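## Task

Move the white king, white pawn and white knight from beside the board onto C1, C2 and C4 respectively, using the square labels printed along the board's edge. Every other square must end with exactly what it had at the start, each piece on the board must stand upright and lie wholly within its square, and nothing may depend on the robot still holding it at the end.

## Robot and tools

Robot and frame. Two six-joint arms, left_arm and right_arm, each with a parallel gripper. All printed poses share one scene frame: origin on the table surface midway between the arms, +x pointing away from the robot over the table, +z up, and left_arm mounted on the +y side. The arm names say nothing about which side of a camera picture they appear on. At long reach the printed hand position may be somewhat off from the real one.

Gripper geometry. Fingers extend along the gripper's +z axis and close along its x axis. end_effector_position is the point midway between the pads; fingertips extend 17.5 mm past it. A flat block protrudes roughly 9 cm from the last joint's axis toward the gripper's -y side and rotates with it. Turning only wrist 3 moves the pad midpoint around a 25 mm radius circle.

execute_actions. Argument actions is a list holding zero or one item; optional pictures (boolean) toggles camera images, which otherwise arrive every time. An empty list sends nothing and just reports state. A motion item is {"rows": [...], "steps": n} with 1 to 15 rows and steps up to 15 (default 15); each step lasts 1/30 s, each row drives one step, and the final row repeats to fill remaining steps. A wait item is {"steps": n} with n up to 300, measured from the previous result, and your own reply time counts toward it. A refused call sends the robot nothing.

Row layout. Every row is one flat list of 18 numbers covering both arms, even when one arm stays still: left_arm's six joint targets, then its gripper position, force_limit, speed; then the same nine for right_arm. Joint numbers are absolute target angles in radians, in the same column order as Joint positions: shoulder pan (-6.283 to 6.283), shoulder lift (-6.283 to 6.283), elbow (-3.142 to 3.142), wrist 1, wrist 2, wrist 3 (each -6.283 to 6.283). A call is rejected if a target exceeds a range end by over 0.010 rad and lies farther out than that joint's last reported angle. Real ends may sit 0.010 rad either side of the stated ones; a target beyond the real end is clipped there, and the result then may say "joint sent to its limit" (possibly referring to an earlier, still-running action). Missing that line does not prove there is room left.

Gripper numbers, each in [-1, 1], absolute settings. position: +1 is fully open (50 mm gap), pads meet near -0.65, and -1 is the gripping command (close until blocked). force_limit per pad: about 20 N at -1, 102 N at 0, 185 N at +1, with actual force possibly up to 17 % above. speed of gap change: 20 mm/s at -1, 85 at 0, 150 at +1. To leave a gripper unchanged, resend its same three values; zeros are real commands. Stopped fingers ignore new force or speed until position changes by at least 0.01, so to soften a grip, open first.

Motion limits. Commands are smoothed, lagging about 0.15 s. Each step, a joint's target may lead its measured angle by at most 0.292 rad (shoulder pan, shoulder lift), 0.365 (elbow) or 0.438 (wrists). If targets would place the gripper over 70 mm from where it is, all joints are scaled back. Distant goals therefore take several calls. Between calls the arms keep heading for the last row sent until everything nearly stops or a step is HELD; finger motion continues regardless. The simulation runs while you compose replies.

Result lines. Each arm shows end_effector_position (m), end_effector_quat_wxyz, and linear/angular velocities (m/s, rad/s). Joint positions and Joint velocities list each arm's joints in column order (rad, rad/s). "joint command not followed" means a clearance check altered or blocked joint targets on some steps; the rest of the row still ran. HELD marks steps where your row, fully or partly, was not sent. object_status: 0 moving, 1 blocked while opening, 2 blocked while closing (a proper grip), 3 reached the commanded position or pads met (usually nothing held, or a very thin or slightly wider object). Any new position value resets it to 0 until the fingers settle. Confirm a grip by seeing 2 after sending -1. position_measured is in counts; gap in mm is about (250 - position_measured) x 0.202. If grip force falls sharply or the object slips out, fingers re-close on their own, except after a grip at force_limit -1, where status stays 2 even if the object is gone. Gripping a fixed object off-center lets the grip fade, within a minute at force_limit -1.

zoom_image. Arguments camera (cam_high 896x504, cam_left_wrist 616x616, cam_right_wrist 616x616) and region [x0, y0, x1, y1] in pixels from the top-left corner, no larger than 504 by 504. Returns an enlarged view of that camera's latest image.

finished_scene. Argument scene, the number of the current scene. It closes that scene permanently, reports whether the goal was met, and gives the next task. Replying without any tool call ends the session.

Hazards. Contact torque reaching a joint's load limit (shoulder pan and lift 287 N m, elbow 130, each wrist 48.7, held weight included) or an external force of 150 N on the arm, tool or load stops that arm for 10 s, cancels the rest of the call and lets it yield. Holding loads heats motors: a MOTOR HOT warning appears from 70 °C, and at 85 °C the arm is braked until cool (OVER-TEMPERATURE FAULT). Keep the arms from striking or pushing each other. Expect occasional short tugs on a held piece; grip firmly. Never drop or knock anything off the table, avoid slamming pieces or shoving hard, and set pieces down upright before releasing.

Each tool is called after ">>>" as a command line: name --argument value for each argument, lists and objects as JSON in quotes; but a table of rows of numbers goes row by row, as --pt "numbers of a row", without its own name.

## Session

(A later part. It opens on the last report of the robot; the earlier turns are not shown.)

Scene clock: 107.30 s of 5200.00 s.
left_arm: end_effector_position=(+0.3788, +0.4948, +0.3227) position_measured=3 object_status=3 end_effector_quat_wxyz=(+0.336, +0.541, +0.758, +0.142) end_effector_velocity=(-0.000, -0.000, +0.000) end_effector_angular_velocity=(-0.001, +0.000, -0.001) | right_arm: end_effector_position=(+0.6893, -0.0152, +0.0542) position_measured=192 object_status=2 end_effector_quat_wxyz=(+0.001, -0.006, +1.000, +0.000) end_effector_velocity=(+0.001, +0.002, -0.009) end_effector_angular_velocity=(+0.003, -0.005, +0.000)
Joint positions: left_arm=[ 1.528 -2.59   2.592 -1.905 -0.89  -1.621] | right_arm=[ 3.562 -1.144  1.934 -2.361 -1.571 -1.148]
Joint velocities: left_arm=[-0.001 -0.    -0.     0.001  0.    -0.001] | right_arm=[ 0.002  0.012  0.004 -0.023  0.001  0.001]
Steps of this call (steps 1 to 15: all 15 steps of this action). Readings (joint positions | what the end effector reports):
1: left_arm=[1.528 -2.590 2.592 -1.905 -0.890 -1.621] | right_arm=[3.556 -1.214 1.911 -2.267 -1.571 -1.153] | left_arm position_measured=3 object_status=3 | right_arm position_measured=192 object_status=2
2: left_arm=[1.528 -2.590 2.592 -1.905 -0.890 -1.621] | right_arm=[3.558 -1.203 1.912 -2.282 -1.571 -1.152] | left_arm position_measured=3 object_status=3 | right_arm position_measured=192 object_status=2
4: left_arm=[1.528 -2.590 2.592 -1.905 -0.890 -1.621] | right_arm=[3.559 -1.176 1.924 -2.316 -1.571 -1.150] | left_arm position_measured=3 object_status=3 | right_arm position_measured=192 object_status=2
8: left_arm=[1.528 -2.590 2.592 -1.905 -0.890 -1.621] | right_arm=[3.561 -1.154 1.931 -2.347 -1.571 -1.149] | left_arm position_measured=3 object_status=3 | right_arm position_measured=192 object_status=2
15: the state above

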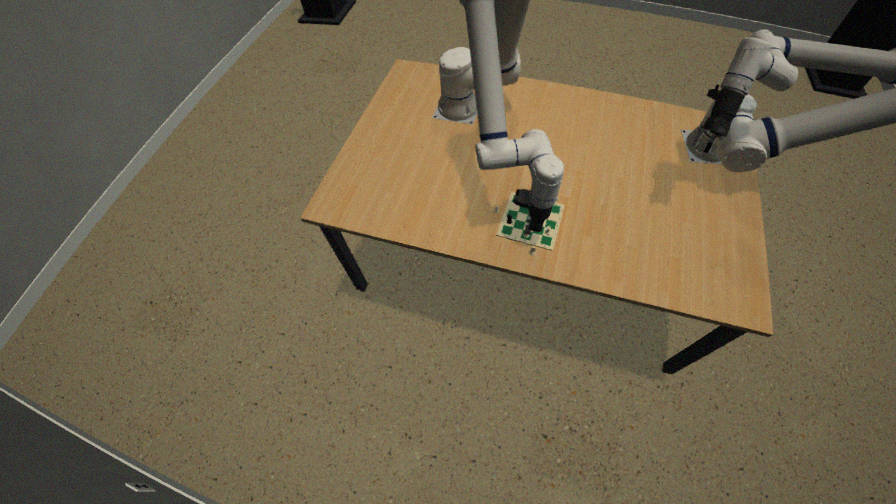

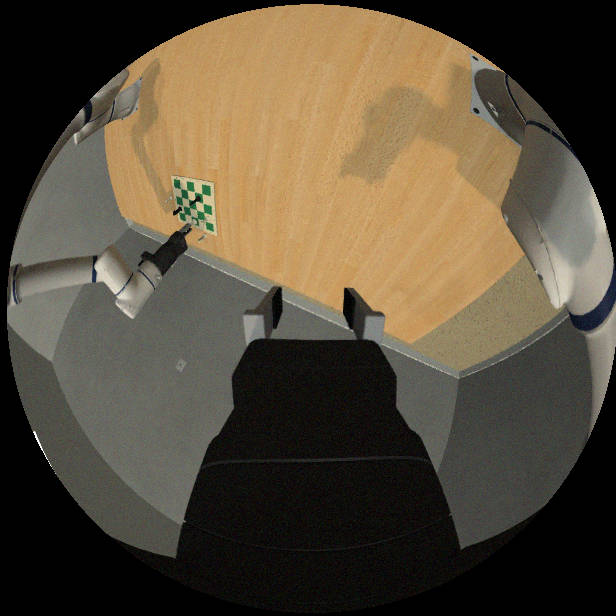

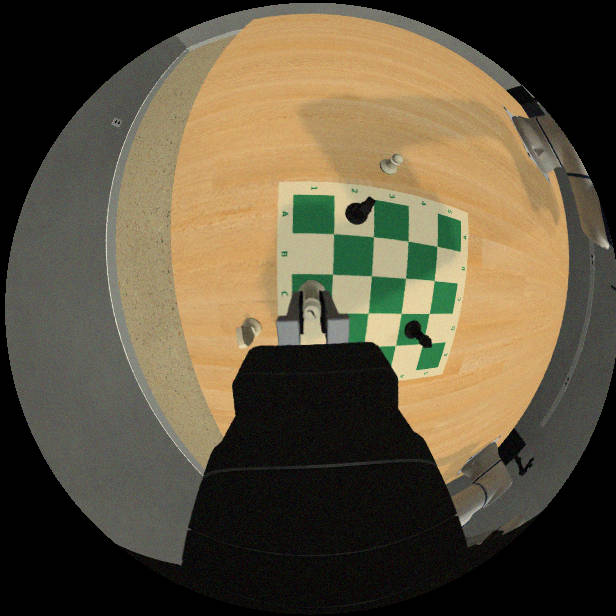

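>>> execute_actions --actions '[{"rows":[[1.528,-2.59,2.592,-1.905,-0.89,-1.621,1,0,0,3.562,-1.1445,1.9335,-2.36,-1.571,-1.148,0.3,0.5,-0.5]]}]' --pictures false

>>> execute_actions --actions '[{"rows":[[1.528,-2.59,2.592,-1.905,-0.89,-1.621,1,0,0,3.562,-1.209,1.903,-2.265,-1.571,-1.148,0.3,0.5,0]],"steps":12}]'

>>> execute_actions --actions '[{"rows":[[1.528,-2.59,2.592,-1.905,-0.89,-1.621,1,0,0,3.419,-1.402,2.187,-2.356,-1.571,-1.291,0.3,0.5,0]]}]' --pictures false

>>> execute_actions --actions '[{"rows":[[1.528,-2.59,2.592,-1.905,-0.89,-1.621,1,0,0,3.419,-1.301,2.2266,-2.496,-1.571,-1.291,0.3,0.5,0]]}]'

Scene clock: 113.90 s of 5200.00 s.
left_arm: end_effector_position=(+0.3788, +0.4948, +0.3227) position_measured=3 object_status=3 end_effector_quat_wxyz=(+0.336, +0.541, +0.758, +0.142) end_effector_velocity=(-0.000, +0.000, -0.000) end_effector_angular_velocity=(+0.001, -0.000, -0.000) | right_arm: end_effector_position=(+0.6890, -0.0152, +0.0543) position_measured=107 object_status=0 end_effector_quat_wxyz=(+0.000, -0.006, +1.000, -0.000) end_effector_velocity=(+0.000, -0.000, +0.001) end_effector_angular_velocity=(+0.000, -0.001, +0.001)
Joint positions: left_arm=[ 1.528 -2.59   2.592 -1.905 -0.89  -1.621] | right_arm=[ 3.562 -1.144  1.934 -2.36  -1.571 -1.148]
Joint velocities: left_arm=[-0.    -0.    -0.     0.001  0.    -0.   ] | right_arm=[ 0.    -0.002 -0.     0.001 -0.    -0.001]
Steps of this call (steps 1 to 15: the robot went on to your last target; steps 16 to 90: nothing new was sent; then 3.10 s passed at rest; steps 91 to 105: all 15 steps of this action). Readings (joint positions | what the end effector reports):
91: left_arm=[1.528 -2.590 2.592 -1.905 -0.890 -1.621] | right_arm=[3.562 -1.141 1.935 -2.364 -1.571 -1.148] | left_arm position_measured=3 object_status=3 | right_arm position_measured=189 object_status=0
92: left_arm=[1.528 -2.590 2.592 -1.905 -0.890 -1.621] | right_arm=[3.562 -1.141 1.935 -2.363 -1.571 -1.148] | left_arm position_measured=3 object_status=3 | right_arm position_measured=181 object_status=0
94: left_arm=[1.528 -2.590 2.592 -1.905 -0.890 -1.621] | right_arm=[3.562 -1.142 1.936 -2.362 -1.571 -1.148] | left_arm position_measured=3 object_status=3 | right_arm position_measured=164 object_status=0
98: left_arm=[1.528 -2.590 2.592 -1.905 -0.890 -1.621] | right_arm=[3.562 -1.143 1.934 -2.361 -1.571 -1.148] | left_arm position_measured=3 object_status=3 | right_arm position_measured=129 object_status=0
105: the state above

Scene clock: 114.30 s of 5200.00 s.
left_arm: end_effector_position=(+0.3788, +0.4948, +0.3227) position_measured=3 object_status=3 end_effector_quat_wxyz=(+0.336, +0.541, +0.758, +0.142) end_effector_velocity=(-0.000, +0.000, -0.000) end_effector_angular_velocity=(-0.000, -0.000, -0.001) | right_arm: end_effector_position=(+0.6891, -0.0151, +0.1062) position_measured=107 object_status=3 end_effector_quat_wxyz=(+0.000, -0.006, +1.000, -0.000) end_effector_velocity=(-0.001, -0.001, +0.027) end_effector_angular_velocity=(-0.000, -0.001, -0.000)
Joint positions: left_arm=[ 1.528 -2.59   2.592 -1.905 -0.89  -1.621] | right_arm=[ 3.562 -1.205  1.905 -2.271 -1.571 -1.148]
Joint velocities: left_arm=[-0.    -0.001  0.    -0.     0.     0.   ] | right_arm=[-0.    -0.031 -0.014  0.045 -0.001 -0.   ]
Steps of this call (steps 1 to 12: all 12 steps of this action). Readings (joint positions | what the end effector reports):
1: left_arm=[1.528 -2.590 2.592 -1.905 -0.890 -1.621] | right_arm=[3.562 -1.145 1.933 -2.360 -1.571 -1.148] | left_arm position_measured=3 object_status=3 | right_arm position_measured=107 object_status=0
2: left_arm=[1.528 -2.590 2.592 -1.905 -0.890 -1.621] | right_arm=[3.562 -1.154 1.930 -2.343 -1.571 -1.148] | left_arm position_measured=3 object_status=3 | right_arm position_measured=107 object_status=3
4: left_arm=[1.528 -2.590 2.592 -1.905 -0.890 -1.621] | right_arm=[3.562 -1.178 1.917 -2.312 -1.571 -1.148] | left_arm position_measured=3 object_status=3 | right_arm position_measured=107 object_status=3
8: left_arm=[1.528 -2.590 2.592 -1.905 -0.890 -1.621] | right_arm=[3.562 -1.198 1.908 -2.281 -1.571 -1.148] | left_arm position_measured=3 object_status=3 | right_arm position_measured=107 object_status=3
12: the state above

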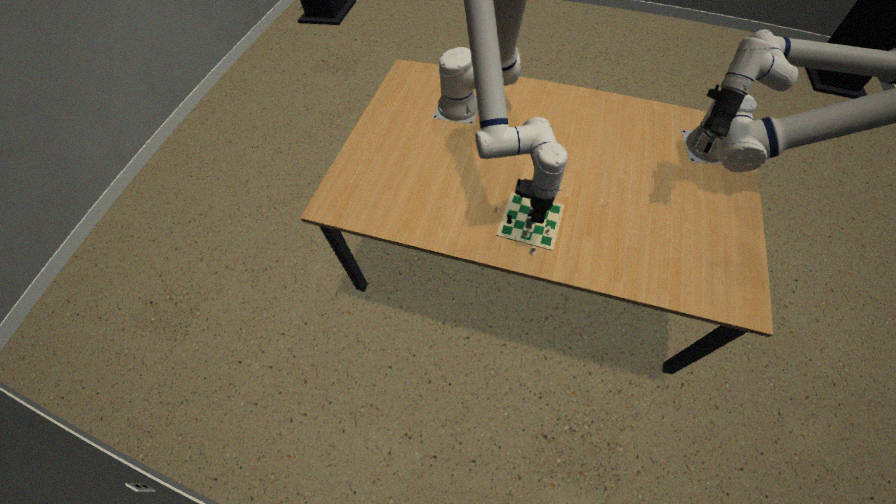

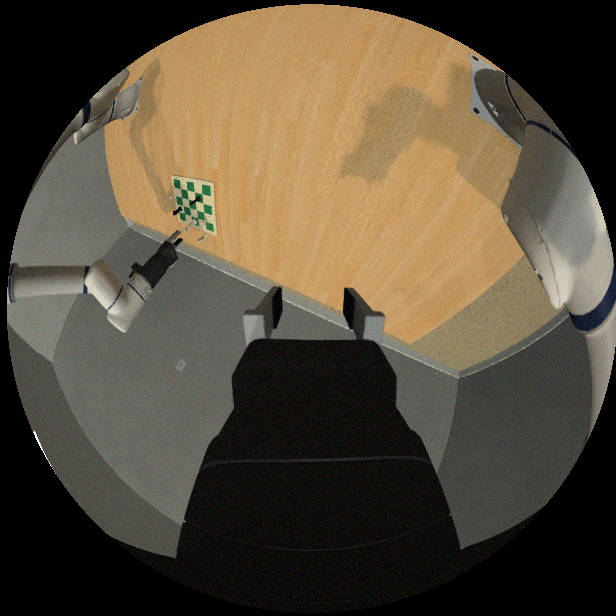

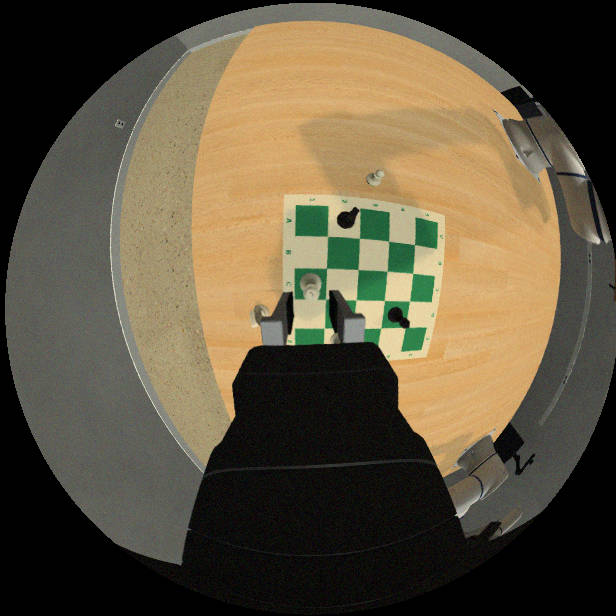

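Scene clock: 114.80 s of 5200.00 s.
left_arm: end_effector_position=(+0.3788, +0.4948, +0.3227) position_measured=3 object_status=3 end_effector_quat_wxyz=(+0.336, +0.541, +0.758, +0.142) end_effector_velocity=(-0.000, -0.000, +0.001) end_effector_angular_velocity=(-0.001, +0.000, +0.000) | right_arm: end_effector_position=(+0.6172, -0.1420, +0.1036) position_measured=107 object_status=3 end_effector_quat_wxyz=(+0.000, -0.006, +1.000, -0.000) end_effector_velocity=(-0.061, -0.081, -0.008) end_effector_angular_velocity=(+0.001, -0.001, +0.000)
Joint positions: left_arm=[ 1.528 -2.59   2.592 -1.905 -0.89  -1.621] | right_arm=[ 3.431 -1.385  2.163 -2.349 -1.571 -1.279]
Joint velocities: left_arm=[ 0.    -0.001 -0.001 -0.    -0.    -0.   ] | right_arm=[-0.093 -0.128  0.184 -0.057  0.    -0.094]
Steps of this call (steps 1 to 15: all 15 steps of this action). Readings (joint positions | what the end effector reports):
1: left_arm=[1.528 -2.590 2.592 -1.905 -0.890 -1.621] | right_arm=[3.562 -1.206 1.905 -2.270 -1.571 -1.148] | left_arm position_measured=3 object_status=3 | right_arm position_measured=107 object_status=3
2: left_arm=[1.528 -2.590 2.592 -1.905 -0.890 -1.621] | right_arm=[3.555 -1.216 1.918 -2.273 -1.571 -1.155] | left_arm position_measured=3 object_status=3 | right_arm position_measured=107 object_status=3
4: left_arm=[1.528 -2.590 2.592 -1.905 -0.890 -1.621] | right_arm=[3.531 -1.249 1.966 -2.288 -1.571 -1.179] | left_arm position_measured=3 object_status=3 | right_arm position_measured=107 object_status=3
8: left_arm=[1.528 -2.590 2.592 -1.905 -0.890 -1.621] | right_arm=[3.486 -1.310 2.054 -2.315 -1.571 -1.224] | left_arm position_measured=3 object_status=3 | right_arm position_measured=107 object_status=3
15: the state above

Scene clock: 115.30 s of 5200.00 s.
left_arm: end_effector_position=(+0.3788, +0.4948, +0.3227) position_measured=3 object_status=3 end_effector_quat_wxyz=(+0.336, +0.541, +0.758, +0.142) end_effector_velocity=(-0.000, -0.000, +0.000) end_effector_angular_velocity=(-0.001, -0.000, -0.001) | right_arm: end_effector_position=(+0.6091, -0.1523, +0.0382) position_measured=107 object_status=3 end_effector_quat_wxyz=(-0.000, -0.006, +1.000, -0.000) end_effector_velocity=(-0.002, -0.002, -0.016) end_effector_angular_velocity=(-0.000, +0.002, +0.000)
Joint positions: left_arm=[ 1.528 -2.59   2.592 -1.905 -0.89  -1.621] | right_arm=[ 3.419 -1.304  2.225 -2.492 -1.571 -1.291]
Joint velocities: left_arm=[-0.001 -0.002  0.     0.    -0.     0.   ] | right_arm=[-0.002  0.023  0.013 -0.034  0.    -0.002]
Steps of this call (steps 1 to 15: all 15 steps of this action). Readings (joint positions | what the end effector reports):
1: left_arm=[1.528 -2.590 2.592 -1.905 -0.890 -1.621] | right_arm=[3.428 -1.389 2.168 -2.351 -1.571 -1.282] | left_arm position_measured=3 object_status=3 | right_arm position_measured=107 object_status=3
2: left_arm=[1.528 -2.590 2.592 -1.905 -0.890 -1.621] | right_arm=[3.426 -1.381 2.176 -2.368 -1.571 -1.284] | left_arm position_measured=3 object_status=3 | right_arm position_measured=107 object_status=3
4: left_arm=[1.528 -2.590 2.592 -1.905 -0.890 -1.621] | right_arm=[3.423 -1.348 2.198 -2.420 -1.571 -1.287] | left_arm position_measured=3 object_status=3 | right_arm position_measured=107 object_status=3
8: left_arm=[1.528 -2.590 2.592 -1.905 -0.890 -1.621] | right_arm=[3.421 -1.318 2.216 -2.469 -1.571 -1.289] | left_arm position_measured=3 object_status=3 | right_arm position_measured=107 object_status=3
15: the state above

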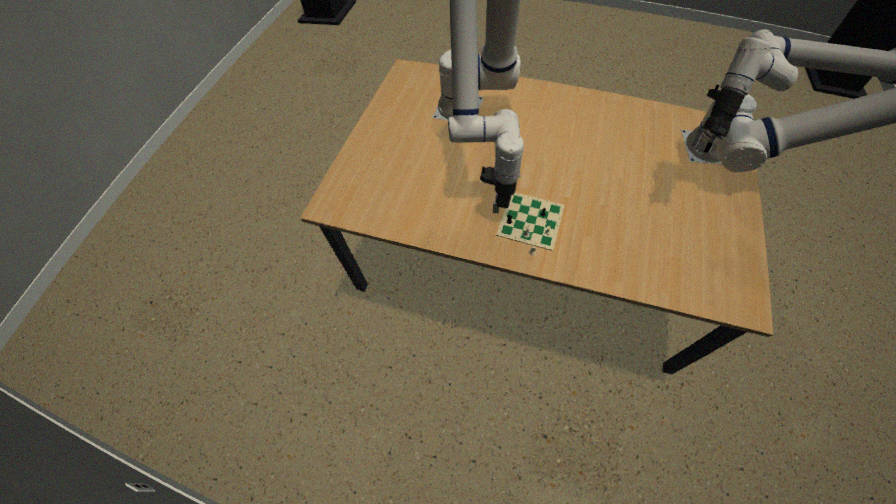

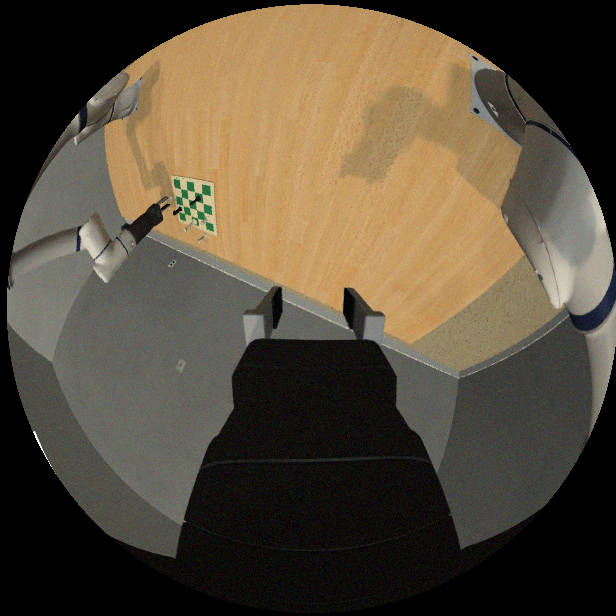

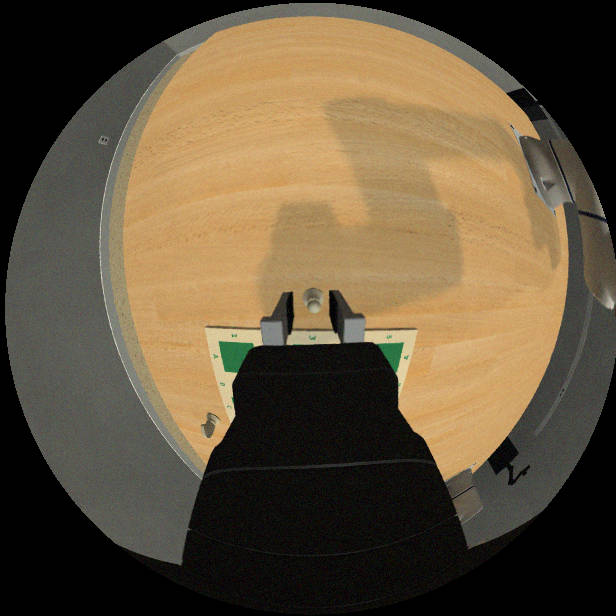

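>>> execute_actions --actions '[{"rows":[[1.528,-2.59,2.592,-1.905,-0.89,-1.621,1,0,0,3.419,-1.297,2.232,-2.506,-1.571,-1.291,-1,0.5,-0.4]]}]' --pictures false

>>> execute_actions --actions '[{"rows":[[1.528,-2.59,2.592,-1.905,-0.89,-1.621,1,0,0,3.419,-1.402,2.187,-2.356,-1.571,-1.291,-1,0.5,-0.4]],"steps":12}]' --pictures false

>>> execute_actions --actions '[{"rows":[[1.528,-2.59,2.592,-1.905,-0.89,-1.621,1,0,0,3.586,-1.242,1.969,-2.298,-1.571,-1.124,-1,0.5,-0.4]]}]' --pictures false

>>> execute_actions --actions '[{"rows":[[1.528,-2.59,2.592,-1.905,-0.89,-1.621,1,0,0,3.586,-1.1625,2.002,-2.4105,-1.571,-1.124,-1,0.5,-0.4]]}]'

Scene clock: 121.90 s of 5200.00 s.
left_arm: end_effector_position=(+0.3788, +0.4948, +0.3227) position_measured=3 object_status=3 end_effector_quat_wxyz=(+0.336, +0.541, +0.758, +0.142) end_effector_velocity=(-0.000, -0.000, +0.001) end_effector_angular_velocity=(-0.002, -0.000, -0.000) | right_arm: end_effector_position=(+0.6072, -0.1530, +0.0326) position_measured=214 object_status=0 end_effector_quat_wxyz=(+0.000, -0.006, +1.000, -0.000) end_effector_velocity=(-0.000, -0.000, -0.001) end_effector_angular_velocity=(-0.000, -0.001, -0.000)
Joint positions: left_arm=[ 1.528 -2.59   2.592 -1.905 -0.89  -1.621] | right_arm=[ 3.419 -1.297  2.232 -2.506 -1.571 -1.291]
Joint velocities: left_arm=[-0.    -0.001 -0.001  0.001  0.    -0.   ] | right_arm=[ 0.     0.     0.001 -0.002 -0.     0.   ]
Steps of this call (steps 1 to 15: the robot went on to your last target; steps 16 to 90: nothing new was sent; then 3.10 s passed at rest; steps 91 to 105: all 15 steps of this action). Readings (joint positions | what the end effector reports):
91: left_arm=[1.528 -2.590 2.592 -1.905 -0.890 -1.621] | right_arm=[3.419 -1.301 2.227 -2.496 -1.571 -1.291] | left_arm position_measured=3 object_status=3 | right_arm position_measured=110 object_status=0
92: left_arm=[1.528 -2.590 2.592 -1.905 -0.890 -1.621] | right_arm=[3.419 -1.300 2.227 -2.498 -1.571 -1.291] | left_arm position_measured=3 object_status=3 | right_arm position_measured=120 object_status=0
94: left_arm=[1.528 -2.590 2.592 -1.905 -0.890 -1.621] | right_arm=[3.419 -1.299 2.229 -2.501 -1.571 -1.291] | left_arm position_measured=3 object_status=3 | right_arm position_measured=139 object_status=0
98: left_arm=[1.528 -2.590 2.592 -1.905 -0.890 -1.621] | right_arm=[3.419 -1.298 2.231 -2.504 -1.571 -1.291] | left_arm position_measured=3 object_status=3 | right_arm position_measured=178 object_status=0
105: the state above

Scene clock: 122.30 s of 5200.00 s.
left_arm: end_effector_position=(+0.3788, +0.4948, +0.3227) position_measured=3 object_status=3 end_effector_quat_wxyz=(+0.336, +0.541, +0.758, +0.142) end_effector_velocity=(-0.000, -0.000, -0.001) end_effector_angular_velocity=(+0.002, +0.001, +0.000) | right_arm: end_effector_position=(+0.6091, -0.1525, +0.0976) position_measured=214 object_status=2 end_effector_quat_wxyz=(+0.000, -0.006, +1.000, -0.000) end_effector_velocity=(-0.001, -0.000, +0.036) end_effector_angular_velocity=(+0.000, +0.001, +0.001)
Joint positions: left_arm=[ 1.528 -2.59   2.592 -1.905 -0.89  -1.621] | right_arm=[ 3.419 -1.395  2.19  -2.366 -1.571 -1.291]
Joint velocities: left_arm=[-0.     0.002  0.     0.    -0.    -0.   ] | right_arm=[ 0.    -0.053 -0.023  0.076  0.    -0.001]
Steps of this call (steps 1 to 12: all 12 steps of this action). Readings (joint positions | what the end effector reports):
1: left_arm=[1.528 -2.590 2.592 -1.905 -0.890 -1.621] | right_arm=[3.419 -1.298 2.232 -2.505 -1.571 -1.291] | left_arm position_measured=3 object_status=3 | right_arm position_measured=214 object_status=0
2: left_arm=[1.528 -2.590 2.592 -1.905 -0.890 -1.621] | right_arm=[3.419 -1.308 2.229 -2.489 -1.571 -1.291] | left_arm position_measured=3 object_status=3 | right_arm position_measured=214 object_status=0
4: left_arm=[1.528 -2.590 2.592 -1.905 -0.890 -1.621] | right_arm=[3.419 -1.347 2.210 -2.436 -1.571 -1.291] | left_arm position_measured=3 object_status=3 | right_arm position_measured=214 object_status=2
8: left_arm=[1.528 -2.590 2.592 -1.905 -0.890 -1.621] | right_arm=[3.419 -1.382 2.196 -2.384 -1.571 -1.291] | left_arm position_measured=3 object_status=3 | right_arm position_measured=214 object_status=2
12: the state above

Scene clock: 122.80 s of 5200.00 s.
left_arm: end_effector_position=(+0.3788, +0.4948, +0.3227) position_measured=3 object_status=3 end_effector_quat_wxyz=(+0.336, +0.541, +0.758, +0.142) end_effector_velocity=(-0.000, -0.000, -0.000) end_effector_angular_velocity=(+0.000, +0.000, -0.000) | right_arm: end_effector_position=(+0.6474, -0.0239, +0.1024) position_measured=214 object_status=2 end_effector_quat_wxyz=(+0.000, -0.006, +1.000, -0.000) end_effector_velocity=(+0.012, +0.075, -0.002) end_effector_angular_velocity=(+0.000, +0.001, -0.001)
Joint positions: left_arm=[ 1.528 -2.59   2.592 -1.905 -0.89  -1.621] | right_arm=[ 3.575 -1.252  1.984 -2.302 -1.571 -1.135]
Joint velocities: left_arm=[-0.001  0.    -0.     0.001 -0.    -0.   ] | right_arm=[ 0.085  0.079 -0.112  0.033  0.001  0.085]
Steps of this call (steps 1 to 15: all 15 steps of this action). Readings (joint positions | what the end effector reports):
1: left_arm=[1.528 -2.590 2.592 -1.905 -0.890 -1.621] | right_arm=[3.419 -1.396 2.189 -2.364 -1.571 -1.291] | left_arm position_measured=3 object_status=3 | right_arm position_measured=214 object_status=2
2: left_arm=[1.528 -2.590 2.592 -1.905 -0.890 -1.621] | right_arm=[3.430 -1.387 2.175 -2.358 -1.571 -1.280] | left_arm position_measured=3 object_status=3 | right_arm position_measured=214 object_status=2
4: left_arm=[1.528 -2.590 2.592 -1.905 -0.890 -1.621] | right_arm=[3.462 -1.358 2.132 -2.347 -1.571 -1.248] | left_arm position_measured=3 object_status=3 | right_arm position_measured=214 object_status=2
8: left_arm=[1.528 -2.590 2.592 -1.905 -0.890 -1.621] | right_arm=[3.520 -1.304 2.057 -2.324 -1.571 -1.191] | left_arm position_measured=3 object_status=3 | right_arm position_measured=214 object_status=2
15: the state above

Scene clock: 123.30 s of 5200.00 s.
left_arm: end_effector_position=(+0.3788, +0.4948, +0.3227) position_measured=3 object_status=3 end_effector_quat_wxyz=(+0.336, +0.541, +0.758, +0.142) end_effector_velocity=(+0.000, +0.000, +0.000) end_effector_angular_velocity=(-0.001, +0.000, +0.001) | right_arm: end_effector_position=(+0.6494, -0.0141, +0.0410) position_measured=214 object_status=2 end_effector_quat_wxyz=(+0.000, -0.006, +1.000, -0.000) end_effector_velocity=(-0.002, +0.001, -0.015) end_effector_angular_velocity=(-0.001, +0.002, +0.001)
Joint positions: left_arm=[ 1.528 -2.59   2.592 -1.905 -0.89  -1.621] | right_arm=[ 3.586 -1.165  2.001 -2.407 -1.571 -1.124]
Joint velocities: left_arm=[ 0.001 -0.    -0.001 -0.    -0.    -0.   ] | right_arm=[ 0.002  0.019  0.008 -0.024  0.     0.001]
Steps of this call (steps 1 to 15: all 15 steps of this action). Readings (joint positions | what the end effector reports):
1: left_arm=[1.528 -2.590 2.592 -1.905 -0.890 -1.621] | right_arm=[3.577 -1.249 1.981 -2.302 -1.571 -1.133] | left_arm position_measured=3 object_status=3 | right_arm position_measured=214 object_status=2
2: left_arm=[1.528 -2.590 2.592 -1.905 -0.890 -1.621] | right_arm=[3.580 -1.238 1.981 -2.317 -1.571 -1.131] | left_arm position_measured=3 object_status=3 | right_arm position_measured=214 object_status=2
4: left_arm=[1.528 -2.590 2.592 -1.905 -0.890 -1.621] | right_arm=[3.582 -1.205 1.991 -2.355 -1.571 -1.128] | left_arm position_measured=3 object_status=3 | right_arm position_measured=214 object_status=2
8: left_arm=[1.528 -2.590 2.592 -1.905 -0.890 -1.621] | right_arm=[3.585 -1.178 1.998 -2.391 -1.571 -1.125] | left_arm position_measured=3 object_status=3 | right_arm position_measured=214 object_status=2
15: the state above

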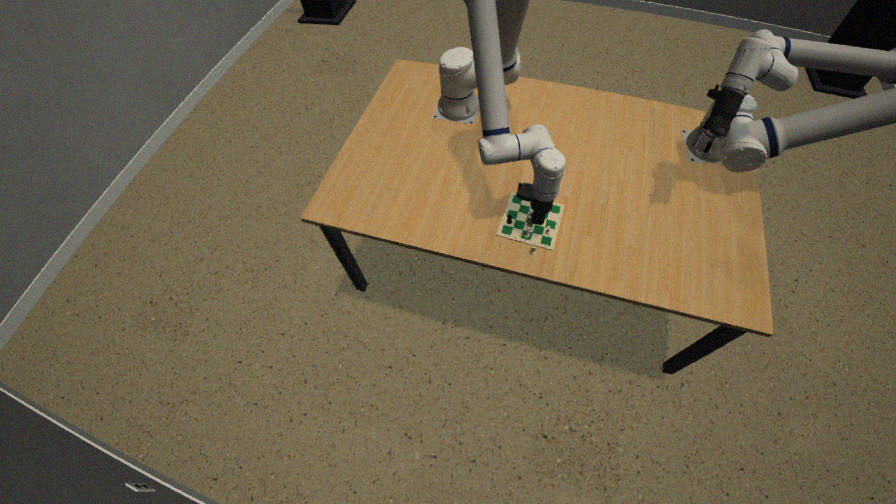

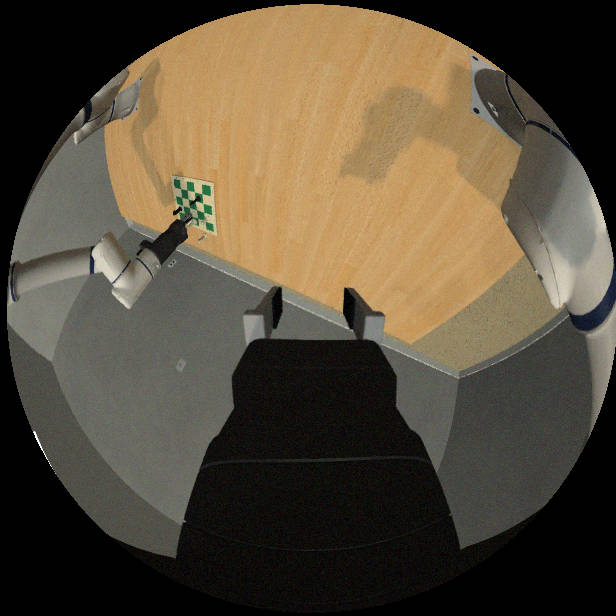

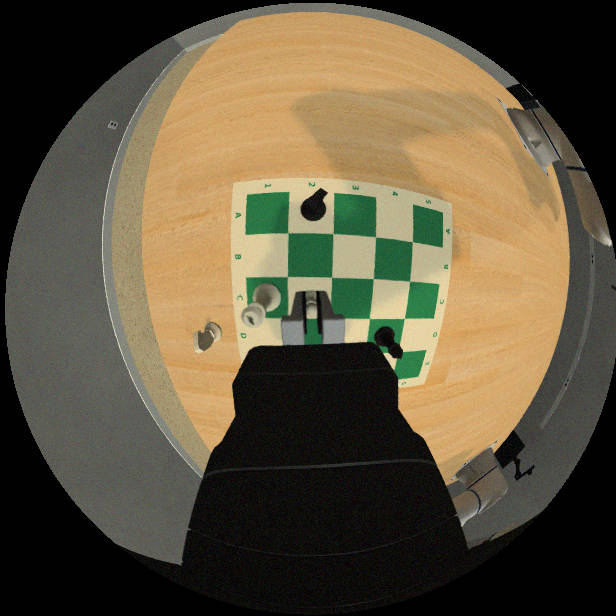

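>>> execute_actions --actions '[{"rows":[[1.528,-2.59,2.592,-1.905,-0.89,-1.621,1,0,0,3.586,-1.1625,2.002,-2.4105,-1.571,-1.124,-0.1,0.5,-0.5]],"steps":10}]' --pictures false

>>> execute_actions --actions '[{"rows":[[1.528,-2.59,2.592,-1.905,-0.89,-1.621,1,0,0,3.586,-1.242,1.969,-2.298,-1.571,-1.124,-0.1,0.5,-0.5]],"steps":12}]' --pictures false

>>> execute_actions --actions '[{"rows":[[1.528,-2.59,2.592,-1.905,-0.89,-1.621,1,0,0,3.5705,-1.1025,1.754,-2.2227,-1.571,-1.14,0.5,0.5,0]]}]' --pictures false

>>> execute_actions --actions '[{"rows":[[1.528,-2.59,2.592,-1.905,-0.89,-1.621,1,0,0,3.5705,-1.073,1.77,-2.268,-1.571,-1.14,0.5,0.5,0]]}]'

>>> zoom_image --camera "cam_right_wrist" --region '[220,180,400,360]'

Scene clock: 130.47 s of 5200.00 s.
left_arm: end_effector_position=(+0.3788, +0.4948, +0.3227) position_measured=3 object_status=3 end_effector_quat_wxyz=(+0.336, +0.541, +0.758, +0.142) end_effector_velocity=(-0.000, +0.000, +0.001) end_effector_angular_velocity=(-0.004, -0.000, +0.001) | right_arm: end_effector_position=(+0.6493, -0.0140, +0.0392) position_measured=167 object_status=0 end_effector_quat_wxyz=(+0.000, -0.006, +1.000, -0.000) end_effector_velocity=(+0.001, +0.001, +0.002) end_effector_angular_velocity=(+0.002, -0.003, -0.001)
Joint positions: left_arm=[ 1.528 -2.59   2.592 -1.905 -0.89  -1.621] | right_arm=[ 3.586 -1.162  2.002 -2.411 -1.571 -1.124]
Joint velocities: left_arm=[-0.    -0.002 -0.     0.     0.    -0.002] | right_arm=[ 0.    -0.001 -0.002 -0.     0.     0.001]
Steps of this call (steps 1 to 15: the robot went on to your last target; steps 16 to 90: nothing new was sent; then 3.83 s passed at rest; steps 91 to 100: all 10 steps of this action). Readings (joint positions | what the end effector reports):
91: left_arm=[1.528 -2.590 2.592 -1.905 -0.890 -1.621] | right_arm=[3.586 -1.162 2.002 -2.411 -1.571 -1.124] | left_arm position_measured=3 object_status=3 | right_arm position_measured=212 object_status=0
92: left_arm=[1.528 -2.590 2.592 -1.905 -0.890 -1.621] | right_arm=[3.586 -1.162 2.002 -2.411 -1.571 -1.124] | left_arm position_measured=3 object_status=3 | right_arm position_measured=204 object_status=0
94: left_arm=[1.528 -2.590 2.592 -1.905 -0.890 -1.621] | right_arm=[3.586 -1.162 2.002 -2.411 -1.571 -1.124] | left_arm position_measured=3 object_status=3 | right_arm position_measured=186 object_status=0
98: left_arm=[1.528 -2.590 2.592 -1.905 -0.890 -1.621] | right_arm=[3.586 -1.162 2.002 -2.411 -1.571 -1.124] | left_arm position_measured=3 object_status=3 | right_arm position_measured=167 object_status=0
100: the state above

Scene clock: 130.87 s of 5200.00 s.
left_arm: end_effector_position=(+0.3788, +0.4948, +0.3227) position_measured=3 object_status=3 end_effector_quat_wxyz=(+0.336, +0.541, +0.758, +0.142) end_effector_velocity=(+0.000, +0.000, -0.000) end_effector_angular_velocity=(+0.001, -0.000, -0.000) | right_arm: end_effector_position=(+0.6491, -0.0140, +0.0982) position_measured=167 object_status=3 end_effector_quat_wxyz=(+0.000, -0.006, +1.000, -0.000) end_effector_velocity=(-0.001, -0.001, +0.031) end_effector_angular_velocity=(-0.001, -0.000, +0.000)
Joint positions: left_arm=[ 1.528 -2.59   2.592 -1.905 -0.89  -1.621] | right_arm=[ 3.586 -1.237  1.971 -2.305 -1.571 -1.124]
Joint velocities: left_arm=[ 0.001  0.001  0.    -0.     0.     0.001] | right_arm=[ 0.    -0.038 -0.016  0.054 -0.     0.   ]
Steps of this call (steps 1 to 12: all 12 steps of this action). Readings (joint positions | what the end effector reports):
1: left_arm=[1.528 -2.590 2.592 -1.905 -0.890 -1.621] | right_arm=[3.586 -1.163 2.002 -2.410 -1.571 -1.124] | left_arm position_measured=3 object_status=3 | right_arm position_measured=167 object_status=0
2: left_arm=[1.528 -2.590 2.592 -1.905 -0.890 -1.621] | right_arm=[3.586 -1.173 1.999 -2.394 -1.571 -1.124] | left_arm position_measured=3 object_status=3 | right_arm position_measured=167 object_status=0
4: left_arm=[1.528 -2.590 2.592 -1.905 -0.890 -1.621] | right_arm=[3.586 -1.202 1.985 -2.355 -1.571 -1.124] | left_arm position_measured=3 object_status=3 | right_arm position_measured=167 object_status=3
8: left_arm=[1.528 -2.590 2.592 -1.905 -0.890 -1.621] | right_arm=[3.586 -1.228 1.975 -2.318 -1.571 -1.124] | left_arm position_measured=3 object_status=3 | right_arm position_measured=167 object_status=3
12: the state above

Scene clock: 131.37 s of 5200.00 s.
left_arm: end_effector_position=(+0.3788, +0.4948, +0.3227) position_measured=3 object_status=3 end_effector_quat_wxyz=(+0.336, +0.541, +0.758, +0.142) end_effector_velocity=(-0.000, -0.000, +0.000) end_effector_angular_velocity=(+0.000, +0.001, +0.000) | right_arm: end_effector_position=(+0.7481, +0.0208, +0.1023) position_measured=78 object_status=3 end_effector_quat_wxyz=(+0.000, -0.006, +1.000, -0.000) end_effector_velocity=(+0.035, +0.011, -0.000) end_effector_angular_velocity=(-0.000, -0.000, -0.000)
Joint positions: left_arm=[ 1.528 -2.59   2.592 -1.905 -0.89  -1.621] | right_arm=[ 3.571 -1.109  1.764 -2.226 -1.571 -1.139]
Joint velocities: left_arm=[-0.     0.002 -0.001 -0.    -0.    -0.001] | right_arm=[-0.005  0.046 -0.074  0.028 -0.    -0.005]
Steps of this call (steps 1 to 15: all 15 steps of this action). Readings (joint positions | what the end effector reports):
1: left_arm=[1.528 -2.590 2.592 -1.905 -0.890 -1.621] | right_arm=[3.586 -1.238 1.970 -2.303 -1.571 -1.124] | left_arm position_measured=3 object_status=3 | right_arm position_measured=163 object_status=0
2: left_arm=[1.528 -2.590 2.592 -1.905 -0.890 -1.621] | right_arm=[3.585 -1.230 1.956 -2.297 -1.571 -1.125] | left_arm position_measured=3 object_status=3 | right_arm position_measured=149 object_status=0
4: left_arm=[1.528 -2.590 2.592 -1.905 -0.890 -1.621] | right_arm=[3.581 -1.197 1.903 -2.278 -1.571 -1.129] | left_arm position_measured=3 object_status=3 | right_arm position_measured=121 object_status=0
8: left_arm=[1.528 -2.590 2.592 -1.905 -0.890 -1.621] | right_arm=[3.575 -1.140 1.813 -2.245 -1.571 -1.136] | left_arm position_measured=3 object_status=3 | right_arm position_measured=78 object_status=0
15: the state above

Scene clock: 131.87 s of 5200.00 s.
left_arm: end_effector_position=(+0.3788, +0.4948, +0.3227) position_measured=3 object_status=3 end_effector_quat_wxyz=(+0.336, +0.541, +0.758, +0.142) end_effector_velocity=(+0.000, +0.000, +0.001) end_effector_angular_velocity=(-0.003, -0.000, +0.001) | right_arm: end_effector_position=(+0.7525, +0.0222, +0.0744) position_measured=78 object_status=3 end_effector_quat_wxyz=(+0.000, -0.006, +1.000, -0.000) end_effector_velocity=(+0.001, +0.000, -0.007) end_effector_angular_velocity=(-0.000, +0.000, -0.001)
Joint positions: left_arm=[ 1.528 -2.59   2.592 -1.905 -0.89  -1.621] | right_arm=[ 3.571 -1.074  1.77  -2.267 -1.571 -1.14 ]
Joint velocities: left_arm=[ 0.001 -0.002  0.    -0.    -0.    -0.   ] | right_arm=[-0.     0.009  0.001 -0.009  0.     0.001]
Steps of this call (steps 1 to 15: all 15 steps of this action). Readings (joint positions | what the end effector reports):
1: left_arm=[1.528 -2.590 2.592 -1.905 -0.890 -1.621] | right_arm=[3.571 -1.107 1.762 -2.226 -1.571 -1.139] | left_arm position_measured=3 object_status=3 | right_arm position_measured=78 object_status=3
2: left_arm=[1.528 -2.590 2.592 -1.905 -0.890 -1.621] | right_arm=[3.571 -1.102 1.762 -2.232 -1.571 -1.140] | left_arm position_measured=3 object_status=3 | right_arm position_measured=78 object_status=3
4: left_arm=[1.528 -2.590 2.592 -1.905 -0.890 -1.621] | right_arm=[3.571 -1.089 1.766 -2.247 -1.571 -1.140] | left_arm position_measured=3 object_status=3 | right_arm position_measured=78 object_status=3
8: left_arm=[1.528 -2.590 2.592 -1.905 -0.890 -1.621] | right_arm=[3.571 -1.079 1.768 -2.261 -1.571 -1.140] | left_arm position_measured=3 object_status=3 | right_arm position_measured=78 object_status=3
15: the state above

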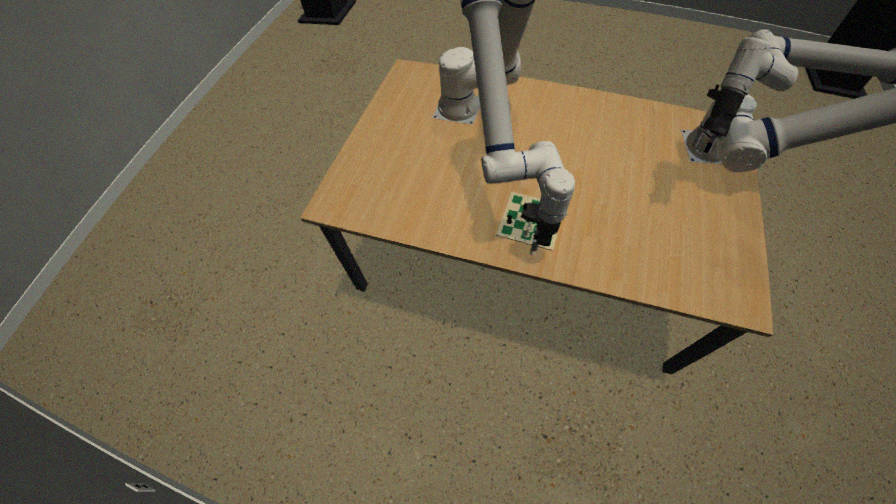

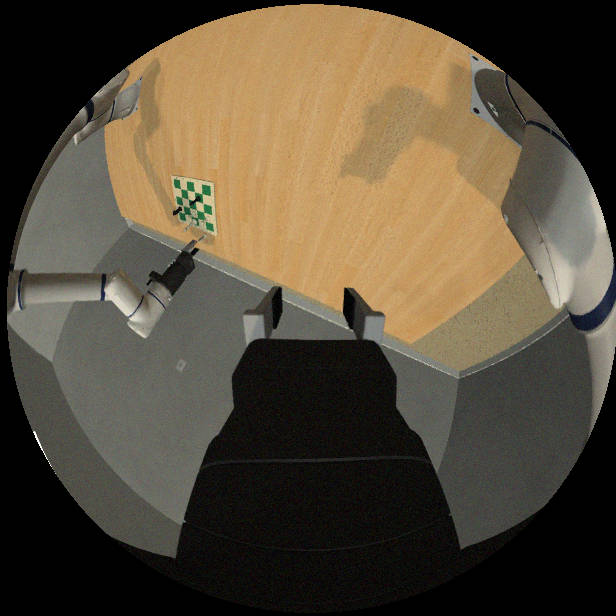

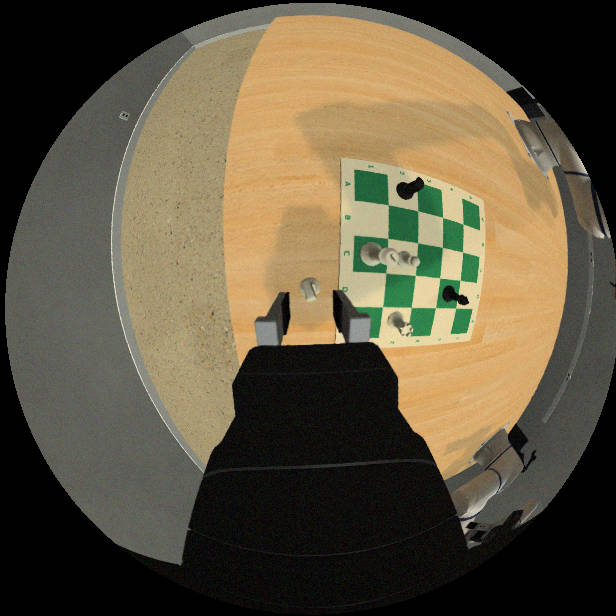

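Region (220, 180, 400, 360) of cam_right_wrist's 616x616 image, scaled by 2.800, with more detail than that image has.

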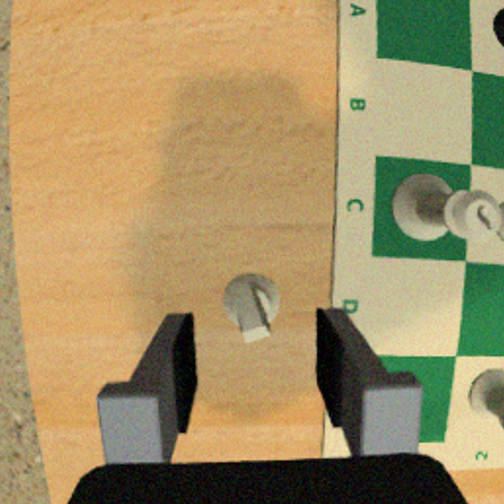

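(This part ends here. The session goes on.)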